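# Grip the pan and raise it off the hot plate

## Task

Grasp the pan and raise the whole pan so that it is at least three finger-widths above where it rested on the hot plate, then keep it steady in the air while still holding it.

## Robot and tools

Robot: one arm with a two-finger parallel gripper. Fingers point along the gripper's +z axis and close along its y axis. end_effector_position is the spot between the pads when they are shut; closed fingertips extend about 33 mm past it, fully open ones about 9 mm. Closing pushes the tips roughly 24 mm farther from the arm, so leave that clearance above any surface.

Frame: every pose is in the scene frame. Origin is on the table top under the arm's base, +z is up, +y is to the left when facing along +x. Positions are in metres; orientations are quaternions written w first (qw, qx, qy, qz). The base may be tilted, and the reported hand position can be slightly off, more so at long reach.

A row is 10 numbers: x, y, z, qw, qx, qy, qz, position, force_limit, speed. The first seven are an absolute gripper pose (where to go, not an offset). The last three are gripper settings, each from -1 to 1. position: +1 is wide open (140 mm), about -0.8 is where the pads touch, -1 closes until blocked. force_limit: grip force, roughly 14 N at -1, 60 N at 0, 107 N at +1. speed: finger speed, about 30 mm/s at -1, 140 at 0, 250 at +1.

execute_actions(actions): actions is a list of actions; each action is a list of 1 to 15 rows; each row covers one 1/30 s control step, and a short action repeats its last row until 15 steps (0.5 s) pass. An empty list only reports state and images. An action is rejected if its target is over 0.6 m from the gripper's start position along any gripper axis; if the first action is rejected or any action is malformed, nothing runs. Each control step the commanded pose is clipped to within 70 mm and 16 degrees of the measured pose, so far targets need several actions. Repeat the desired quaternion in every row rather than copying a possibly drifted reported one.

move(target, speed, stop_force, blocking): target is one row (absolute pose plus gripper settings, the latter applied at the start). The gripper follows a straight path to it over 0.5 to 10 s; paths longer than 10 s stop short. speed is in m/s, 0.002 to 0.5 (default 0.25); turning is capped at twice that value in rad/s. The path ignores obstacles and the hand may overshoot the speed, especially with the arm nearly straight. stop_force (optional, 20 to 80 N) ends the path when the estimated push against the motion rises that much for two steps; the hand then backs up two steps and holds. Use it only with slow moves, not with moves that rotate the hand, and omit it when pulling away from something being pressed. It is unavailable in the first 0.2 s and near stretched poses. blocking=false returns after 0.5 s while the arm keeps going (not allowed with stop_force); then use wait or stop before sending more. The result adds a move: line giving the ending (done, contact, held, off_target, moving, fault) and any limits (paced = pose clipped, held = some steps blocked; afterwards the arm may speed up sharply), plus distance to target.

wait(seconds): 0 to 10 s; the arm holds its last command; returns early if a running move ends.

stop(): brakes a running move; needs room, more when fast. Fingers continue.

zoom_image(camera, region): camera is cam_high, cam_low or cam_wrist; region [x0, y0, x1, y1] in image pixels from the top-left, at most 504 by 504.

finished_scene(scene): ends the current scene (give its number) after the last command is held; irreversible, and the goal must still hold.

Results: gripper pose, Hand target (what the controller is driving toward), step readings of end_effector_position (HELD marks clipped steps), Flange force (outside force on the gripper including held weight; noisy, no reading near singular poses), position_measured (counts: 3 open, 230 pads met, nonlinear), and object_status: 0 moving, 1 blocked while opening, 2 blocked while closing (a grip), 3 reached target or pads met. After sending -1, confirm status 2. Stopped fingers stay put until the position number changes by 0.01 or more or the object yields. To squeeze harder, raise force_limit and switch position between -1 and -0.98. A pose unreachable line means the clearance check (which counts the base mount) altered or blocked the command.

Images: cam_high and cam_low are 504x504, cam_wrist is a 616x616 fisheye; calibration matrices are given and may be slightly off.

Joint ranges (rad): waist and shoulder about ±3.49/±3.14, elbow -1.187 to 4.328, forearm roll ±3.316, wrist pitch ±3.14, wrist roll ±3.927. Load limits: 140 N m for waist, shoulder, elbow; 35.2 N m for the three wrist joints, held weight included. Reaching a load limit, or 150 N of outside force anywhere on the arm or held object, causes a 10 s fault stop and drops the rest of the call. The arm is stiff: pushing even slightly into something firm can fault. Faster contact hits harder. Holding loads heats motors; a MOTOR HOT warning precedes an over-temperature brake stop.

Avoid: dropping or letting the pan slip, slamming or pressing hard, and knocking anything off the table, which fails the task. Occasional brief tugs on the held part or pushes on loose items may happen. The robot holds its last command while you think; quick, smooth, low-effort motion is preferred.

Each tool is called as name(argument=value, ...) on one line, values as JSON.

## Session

execute_actions(actions=[])

Scene clock: 0.00 s.
end_effector_position=(+0.6385, -0.3165, +0.3192) position_measured=3 object_status=3 end_effector_quat_wxyz=(+0.037, +0.673, +0.088, +0.733)
Joint positions: [-0.955  0.287 -0.177 -1.893 -1.153 -2.41 ]
Joint velocities: [-0.002  0.     0.001  0.001  0.    -0.   ]
Flange force (N, the push that the arm receives, along the gripper's own x y z axes): no reading
Hand target: +0.638, -0.317, +0.319; +0.037, +0.673, +0.088, +0.733
camera_calibration (this result's frames):
cam_wrist: T_world_to_cam=[[0.0914507, -0.956995, 0.275314, -0.442164], [-0.30422, -0.290104, -0.907353, 0.399098], [0.948202, -0.000778047, -0.317667, -0.329773], [0, 0, 0, 1]] pos_world=[0.474541, -0.307625, 0.379099]

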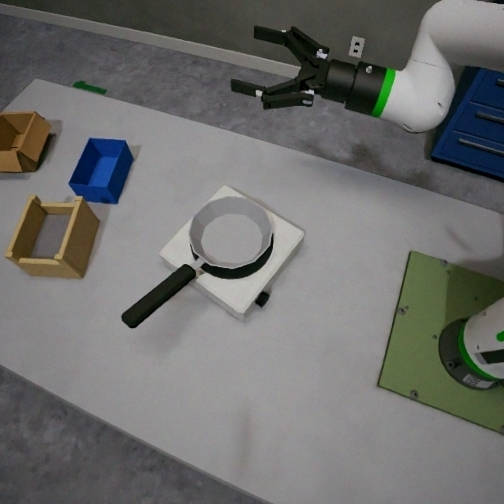

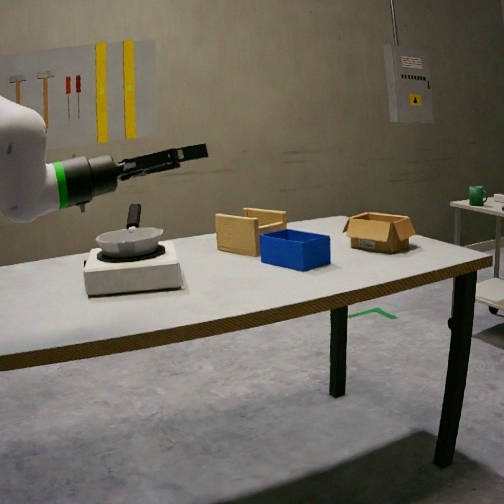

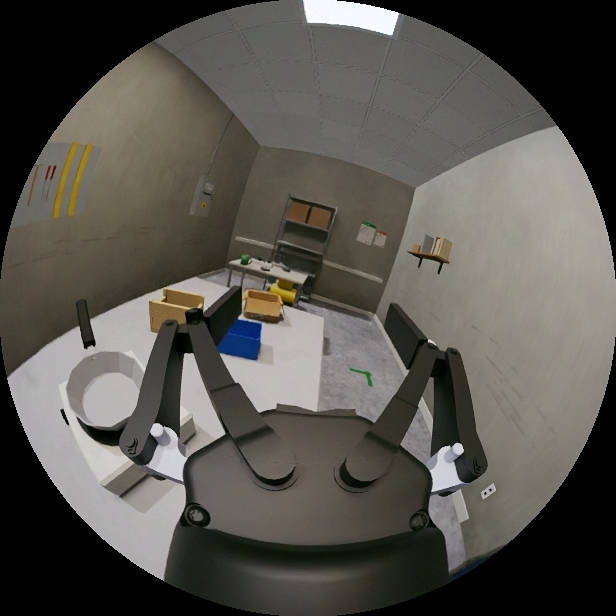

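zoom_image(camera="cam_high", region=[110, 170, 320, 350])

zoom_image(camera="cam_low", region=[60, 190, 210, 310])

zoom_image(camera="cam_wrist", region=[30, 280, 230, 510])

Region (110, 170, 320, 350) of cam_high's 504x504 image, scaled by 2.400, with more detail than that image has; it fills the top 432 rows of this view, and the rest is white.

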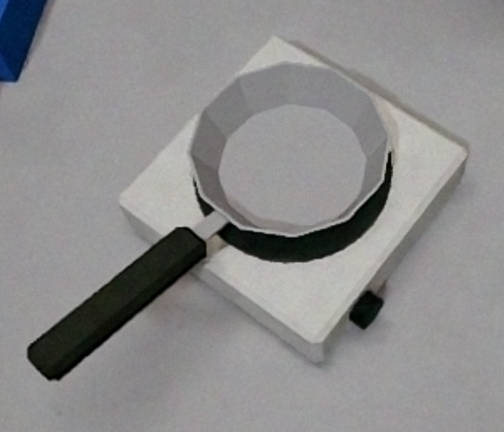

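Region (60, 190, 210, 310) of cam_low's 504x504 image, scaled by 3.360, with more detail than that image has; it fills the top 403 rows of this view, and the rest is white.

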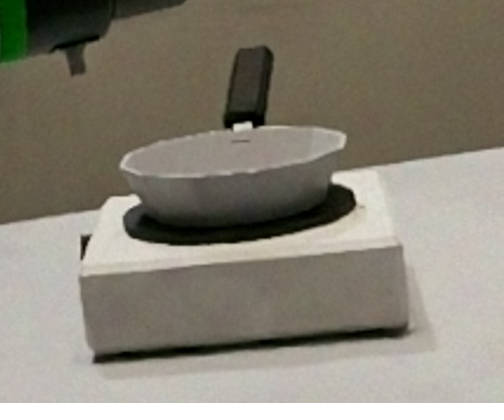

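Region (30, 280, 230, 510) of cam_wrist's 616x616 image, scaled by 2.191, with more detail than that image has; it fills the left 438 columns of this view, and the rest is white.

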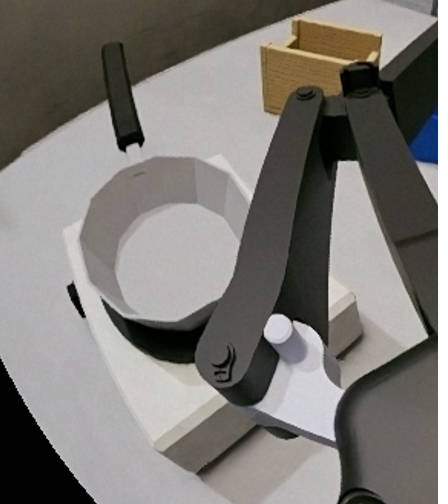

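This handle points away from the arm. The side pinch slipped in scene 1, so this time I'll clamp the handle from top and bottom, which resists the drooping torque directly. The first move goes to an intermediate pose that keeps the wrist clear of its limits.

move(target=[0.50, -0.05, 0.31, 0.2497, 0.5218, 0.8092, 0.103, -0.1, 1, 0], speed=0.45)

Scene clock: 123.00 s.
end_effector_position=(+0.4995, -0.0495, +0.3077) position_measured=141 object_status=3 end_effector_quat_wxyz=(+0.247, +0.521, +0.810, +0.102)
Joint positions: [ 0.364 -0.34  -0.367  0.295 -1.082 -3.138]
Joint velocities: [ 0.003 -0.    -0.002  0.001 -0.001 -0.006]
Flange force (N, the push that the arm receives, along the gripper's own x y z axes): [-5.7 2.8 4.8]
Hand target: +0.500, -0.049, +0.308; +0.247, +0.521, +0.810, +0.102
Off the commanded pose: 0.002 m, 0 deg.
move: done
camera_calibration (this result's frames):
cam_wrist: T_world_to_cam=[[0.775936, 0.516405, 0.362282, -0.466481], [0.185303, -0.735568, 0.651615, -0.32238], [0.60298, -0.43848, -0.666446, 0.0566134], [0, 0, 0, 1]] pos_world=[0.387561, 0.0285844, 0.416795]

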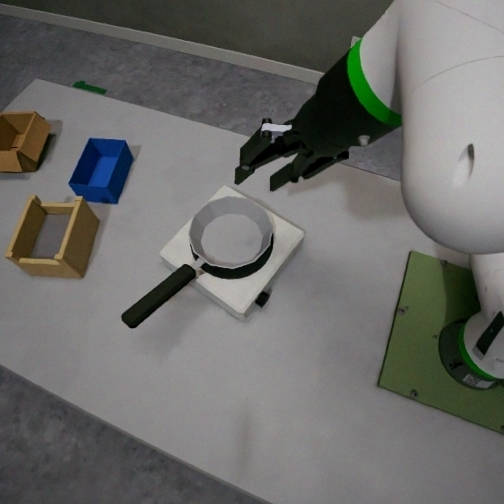

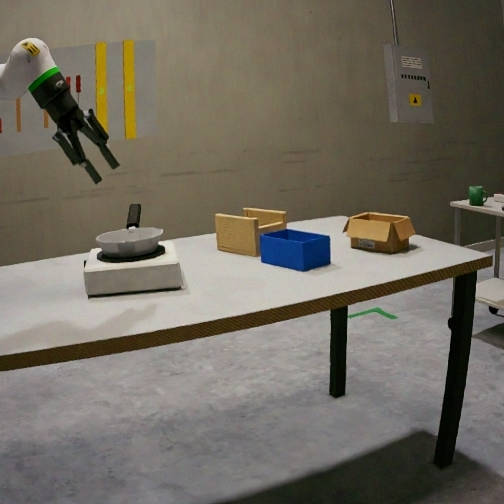

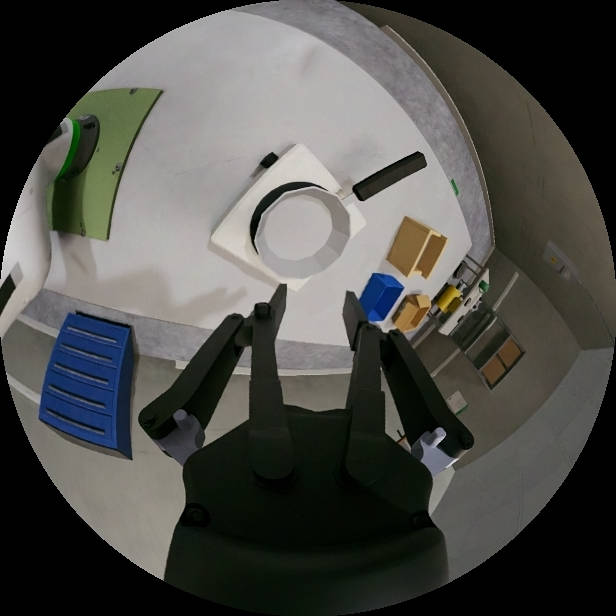

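zoom_image(camera="cam_wrist", region=[320, 130, 440, 230])

Region (320, 130, 440, 230) of cam_wrist's 616x616 image, scaled by 4.200, with more detail than that image has.

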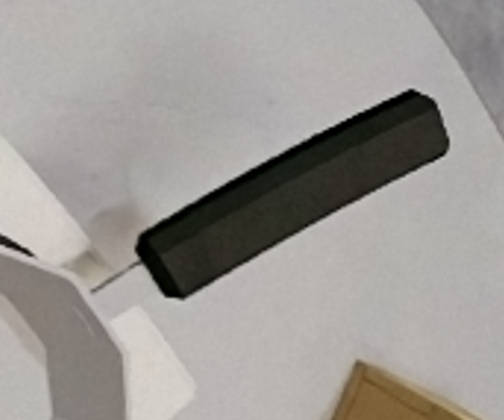

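move(target=[0.552, 0.216, 0.143, 0.2165, -0.1432, 0.7333, -0.6285, -0.1, 1, 0], speed=0.4)

Scene clock: 136.10 s.
end_effector_position=(+0.5526, +0.2140, +0.1441) position_measured=141 object_status=3 end_effector_quat_wxyz=(+0.215, -0.142, +0.733, -0.630)
Joint positions: [ 1.062  0.832 -0.14   1.068 -1.756 -2.758]
Joint velocities: [-0.002  0.002  0.     0.001 -0.001  0.002]
Flange force (N, the push that the arm receives, along the gripper's own x y z axes): [-4.5 7.0 1.9]
Hand target: +0.553, +0.214, +0.144; +0.215, -0.142, +0.733, -0.630
Off the commanded pose: 0.002 m, 0 deg.
move: done
camera_calibration (this result's frames):
cam_wrist: T_world_to_cam=[[-0.00405818, 0.0877492, -0.996134, 0.134072], [0.601348, 0.796115, 0.0676797, -0.505357], [0.798977, -0.598749, -0.0559986, -0.130855], [0, 0, 0, 1]] pos_world=[0.40899, 0.312208, 0.160428]

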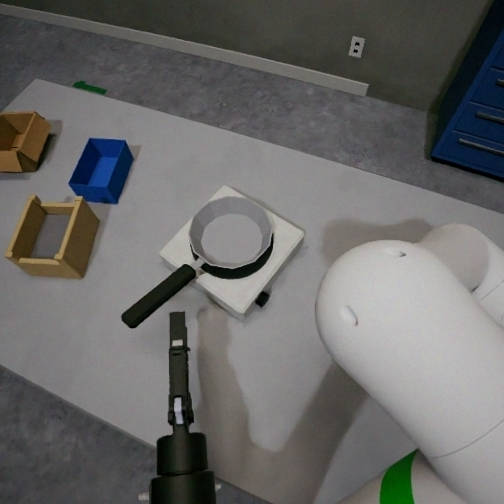

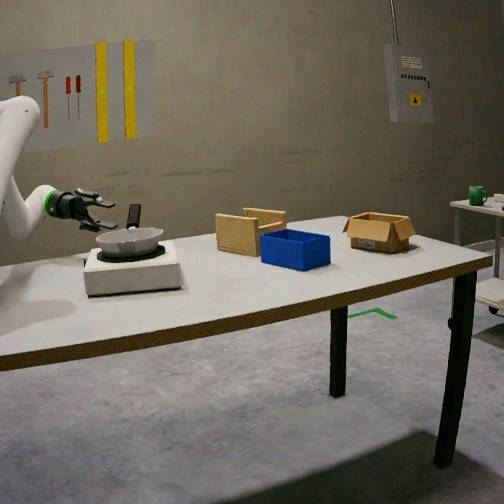

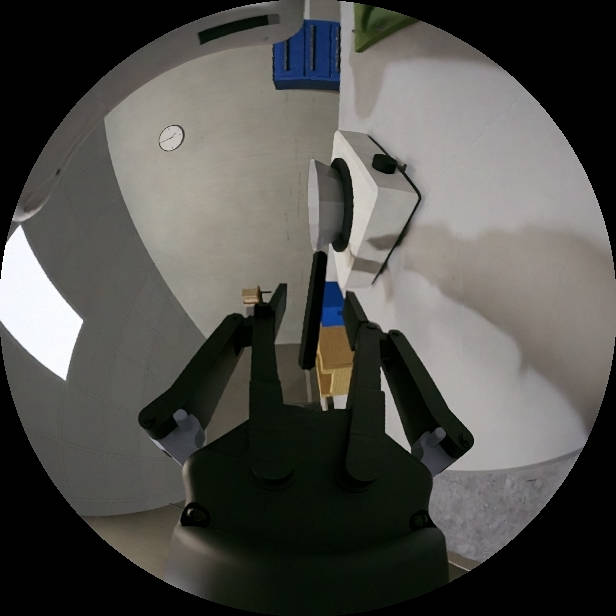

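zoom_image(camera="cam_wrist", region=[240, 220, 400, 400])

zoom_image(camera="cam_high", region=[100, 230, 280, 420])

Region (240, 220, 400, 400) of cam_wrist's 616x616 image, scaled by 2.800, with more detail than that image has.

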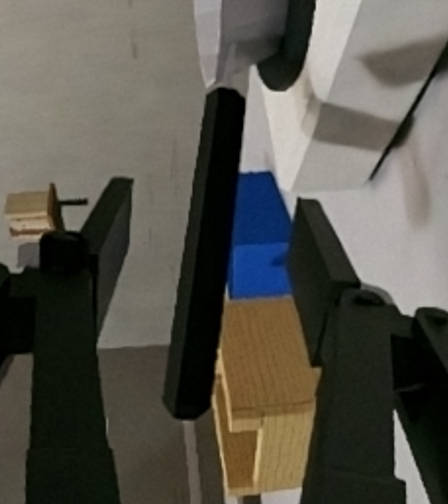

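Region (100, 230, 280, 420) of cam_high's 504x504 image, scaled by 2.653, with more detail than that image has; it fills the left 477 columns of this view, and the rest is white.

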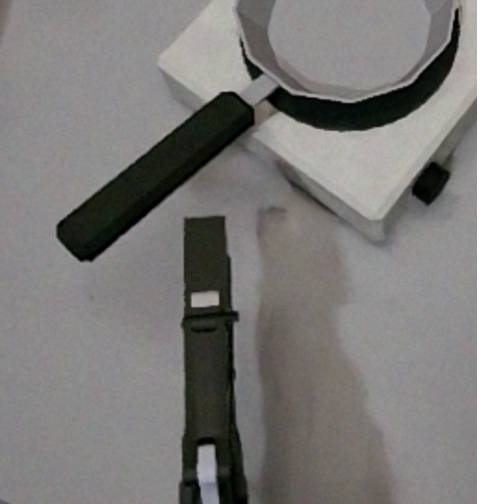

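move(target=[0.6074, 0.120, 0.128, 0.2165, -0.1432, 0.7333, -0.6285, -0.1, 1, 0], speed=0.12)

Scene clock: 150.20 s.
end_effector_position=(+0.6070, +0.1199, +0.1281) position_measured=141 object_status=3 end_effector_quat_wxyz=(+0.217, -0.143, +0.733, -0.628)
Joint positions: [ 0.873  0.788 -0.284  1.225 -1.621 -2.811]
Joint velocities: [-0.    -0.    -0.001  0.001  0.     0.   ]
Flange force (N, the push that the arm receives, along the gripper's own x y z axes): [-3.4 5.6 7.7]
Hand target: +0.607, +0.120, +0.128; +0.217, -0.143, +0.733, -0.628
Off the commanded pose: 0.000 m, 0 deg.
move: done
camera_calibration (this result's frames):
cam_wrist: T_world_to_cam=[[-0.00377844, 0.090621, -0.995878, 0.125978], [0.598635, 0.797928, 0.070337, -0.461007], [0.801013, -0.595902, -0.0572638, -0.232943], [0, 0, 0, 1]] pos_world=[0.463041, 0.217623, 0.144546]

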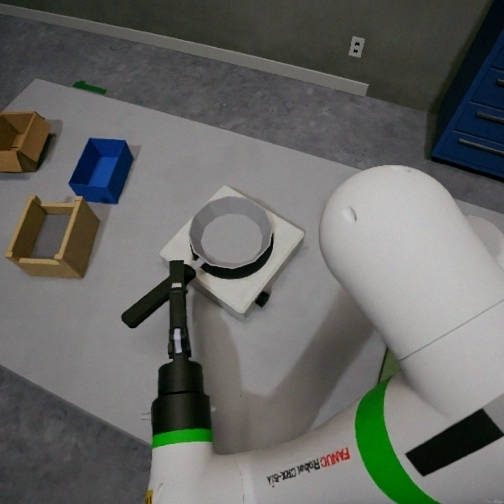

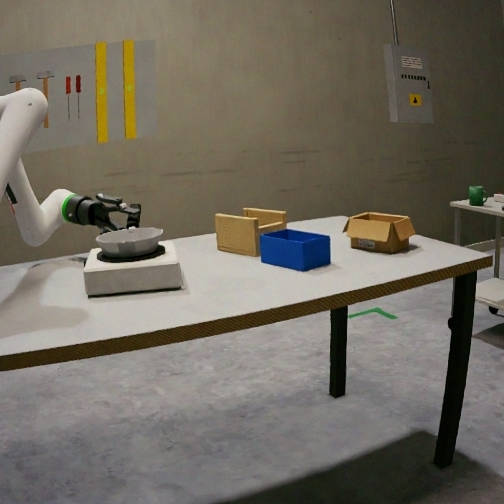

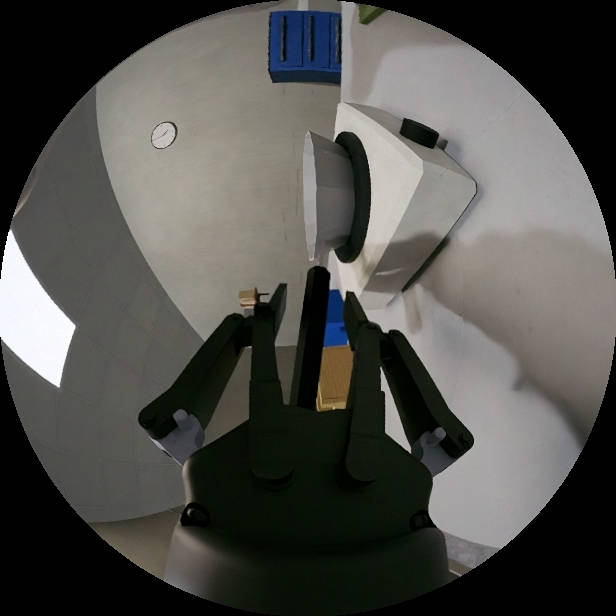

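zoom_image(camera="cam_wrist", region=[240, 240, 400, 420])

zoom_image(camera="cam_high", region=[110, 230, 250, 370])

Region (240, 240, 400, 420) of cam_wrist's 616x616 image, scaled by 2.800, with more detail than that image has.

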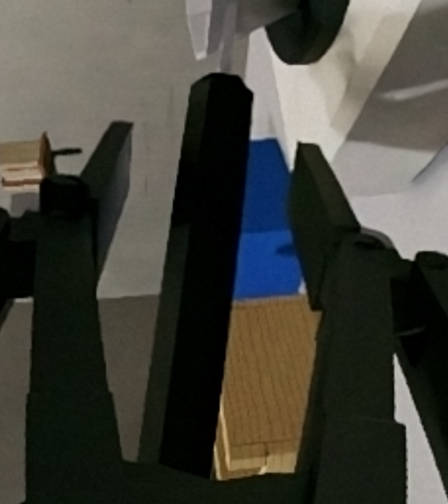

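Region (110, 230, 250, 370) of cam_high's 504x504 image, scaled by 3.600, with more detail than that image has.

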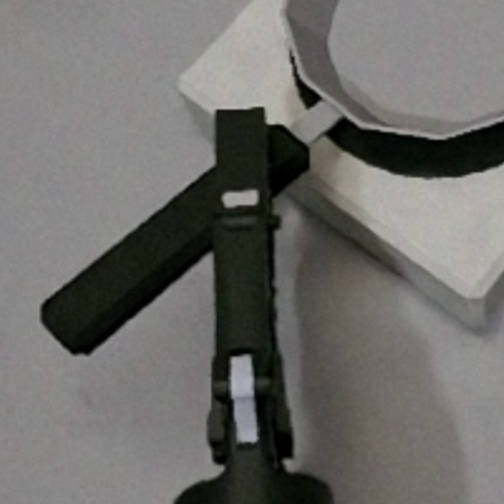

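execute_actions(actions=[[[0.6074, 0.120, 0.129, 0.2165, -0.1432, 0.7333, -0.6285, -1, 1, -0.3]], [[0.6074, 0.120, 0.129, 0.2165, -0.1432, 0.7333, -0.6285, -1, 1, -0.3]]])

Scene clock: 156.47 s.
end_effector_position=(+0.6074, +0.1200, +0.1290) position_measured=204 object_status=2 end_effector_quat_wxyz=(+0.216, -0.143, +0.733, -0.628)
Joint positions: [ 0.873  0.787 -0.284  1.225 -1.621 -2.809]
Joint velocities: [ 0.001  0.    -0.001 -0.001 -0.001 -0.   ]
Flange force (N, the push that the arm receives, along the gripper's own x y z axes): [5.1 12.6 6.5]
Flange force at the end of the 1st action (N, along the gripper's axes at the end of the call): [-0.7 10.5 3.3]
Hand target: +0.607, +0.120, +0.129; +0.216, -0.143, +0.733, -0.628
Off the commanded pose: 0.000 m, 0 deg.
Step readings (end_effector_position; steps 1 to 15: 1st action; 16 to 30: 2nd action):
0: (+0.6070, +0.1199, +0.1281)
1: (+0.6070, +0.1199, +0.1281)
2: (+0.6071, +0.1199, +0.1282)
4: (+0.6073, +0.1199, +0.1287)
8: (+0.6074, +0.1200, +0.1289)
15: (+0.6074, +0.1200, +0.1290)
16: (+0.6074, +0.1200, +0.1290)
17: (+0.6074, +0.1200, +0.1290)
19: (+0.6074, +0.1200, +0.1290)
23: (+0.6074, +0.1200, +0.1290)
30: end_effector_position above
camera_calibration (this result's frames):
cam_wrist: T_world_to_cam=[[-0.00409269, 0.0904666, -0.995891, 0.127128], [0.598603, 0.797979, 0.0700283, -0.461309], [0.801035, -0.595857, -0.0574195, -0.233177], [0, 0, 0, 1]] pos_world=[0.463444, 0.217674, 0.145522]

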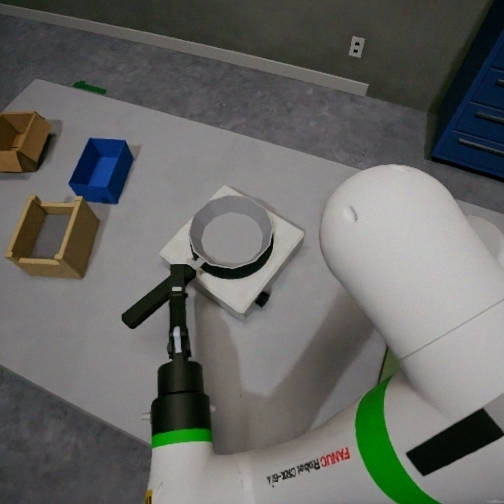

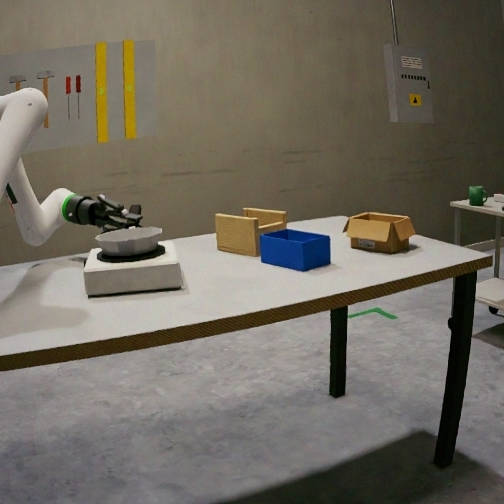

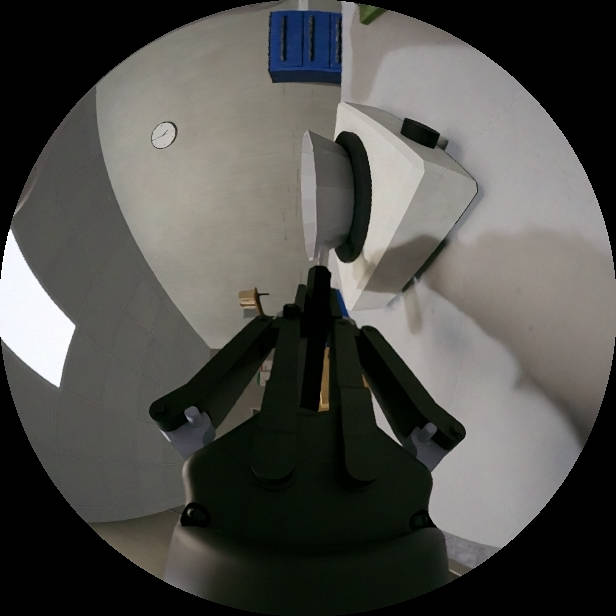

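The handle is clamped top and bottom (object_status 2). Lifting straight up now.

move(target=[0.6074, 0.120, 0.235, 0.2165, -0.1432, 0.7333, -0.6285, -1, 1, -0.3], speed=0.1)

Scene clock: 159.27 s.
end_effector_position=(+0.6075, +0.1201, +0.2346) position_measured=204 object_status=2 end_effector_quat_wxyz=(+0.216, -0.143, +0.733, -0.628)
Joint positions: [ 0.869  0.62  -0.272  1.242 -1.678 -2.638]
Joint velocities: [-0.002 -0.001  0.001 -0.001 -0.001  0.001]
Flange force (N, the push that the arm receives, along the gripper's own x y z axes): [0.7 15.1 4.7]
Hand target: +0.607, +0.120, +0.235; +0.216, -0.143, +0.733, -0.628
Off the commanded pose: 0.000 m, 0 deg.
move: done
camera_calibration (this result's frames):
cam_wrist: T_world_to_cam=[[-0.0045829, 0.0907999, -0.995859, 0.232578], [0.598365, 0.798158, 0.0700204, -0.468692], [0.801211, -0.595566, -0.0579893, -0.227109], [0, 0, 0, 1]] pos_world=[0.463477, 0.217715, 0.251263]

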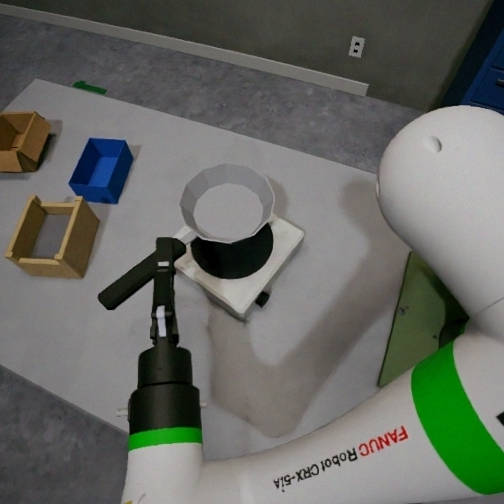

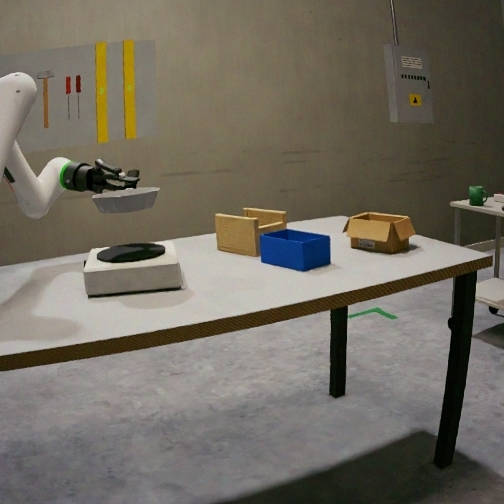

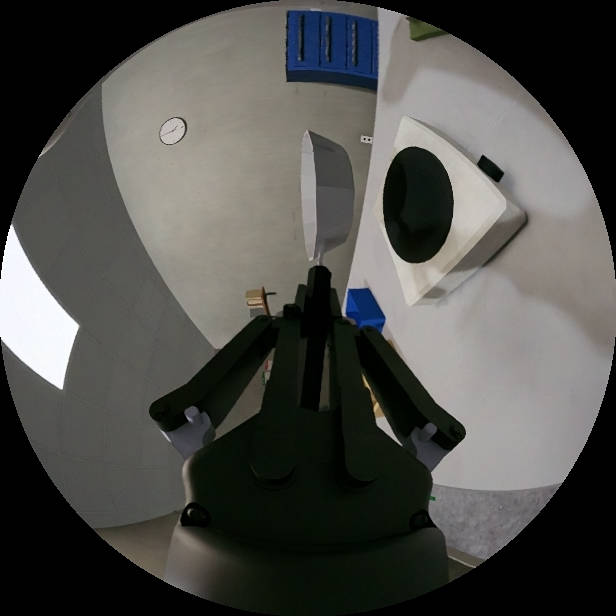

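The pan came up level with no slip, about 10.5 cm above the plate. A short hold will confirm that it stays still.

wait(seconds=2)

Scene clock: 162.73 s.
end_effector_position=(+0.6075, +0.1201, +0.2347) position_measured=204 object_status=2 end_effector_quat_wxyz=(+0.216, -0.143, +0.733, -0.628)
Joint positions: [ 0.869  0.62  -0.272  1.242 -1.678 -2.638]
Joint velocities: [-0.     0.     0.     0.001  0.    -0.001]
Flange force (N, the push that the arm receives, along the gripper's own x y z axes): [-2.5 14.4 5.0]
Hand target: +0.607, +0.120, +0.235; +0.216, -0.143, +0.733, -0.628
Off the commanded pose: 0.000 m, 0 deg.
wait: 2.00 s; at rest from the start
camera_calibration (this result's frames):
cam_wrist: T_world_to_cam=[[-0.00455927, 0.0908186, -0.995857, 0.2326], [0.598362, 0.798158, 0.0700497, -0.468705], [0.801213, -0.595564, -0.0579814, -0.22711], [0, 0, 0, 1]] pos_world=[0.46348, 0.217717, 0.2513]

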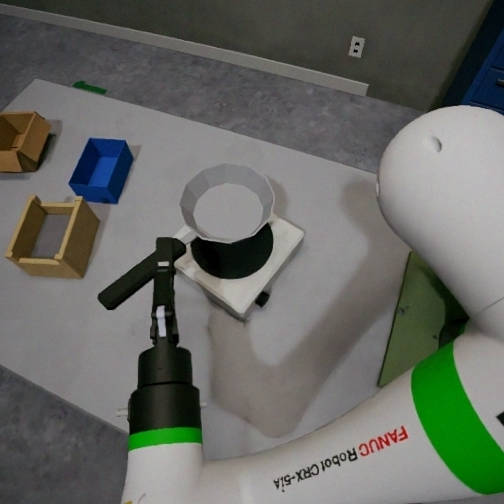

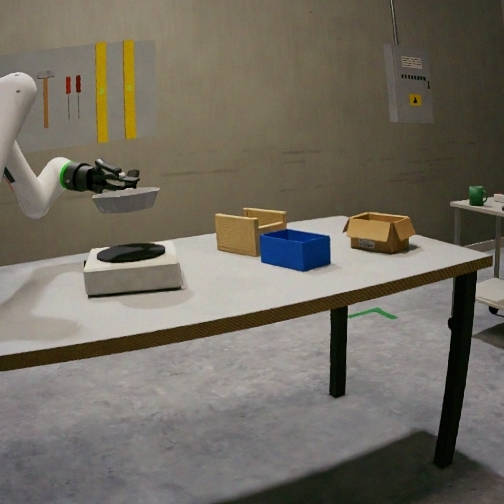

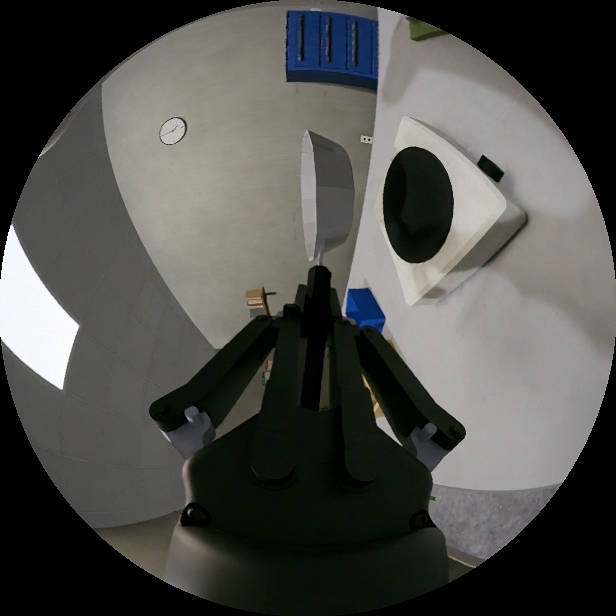

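finished_scene(scene=2)

The scene is finished: the task was done.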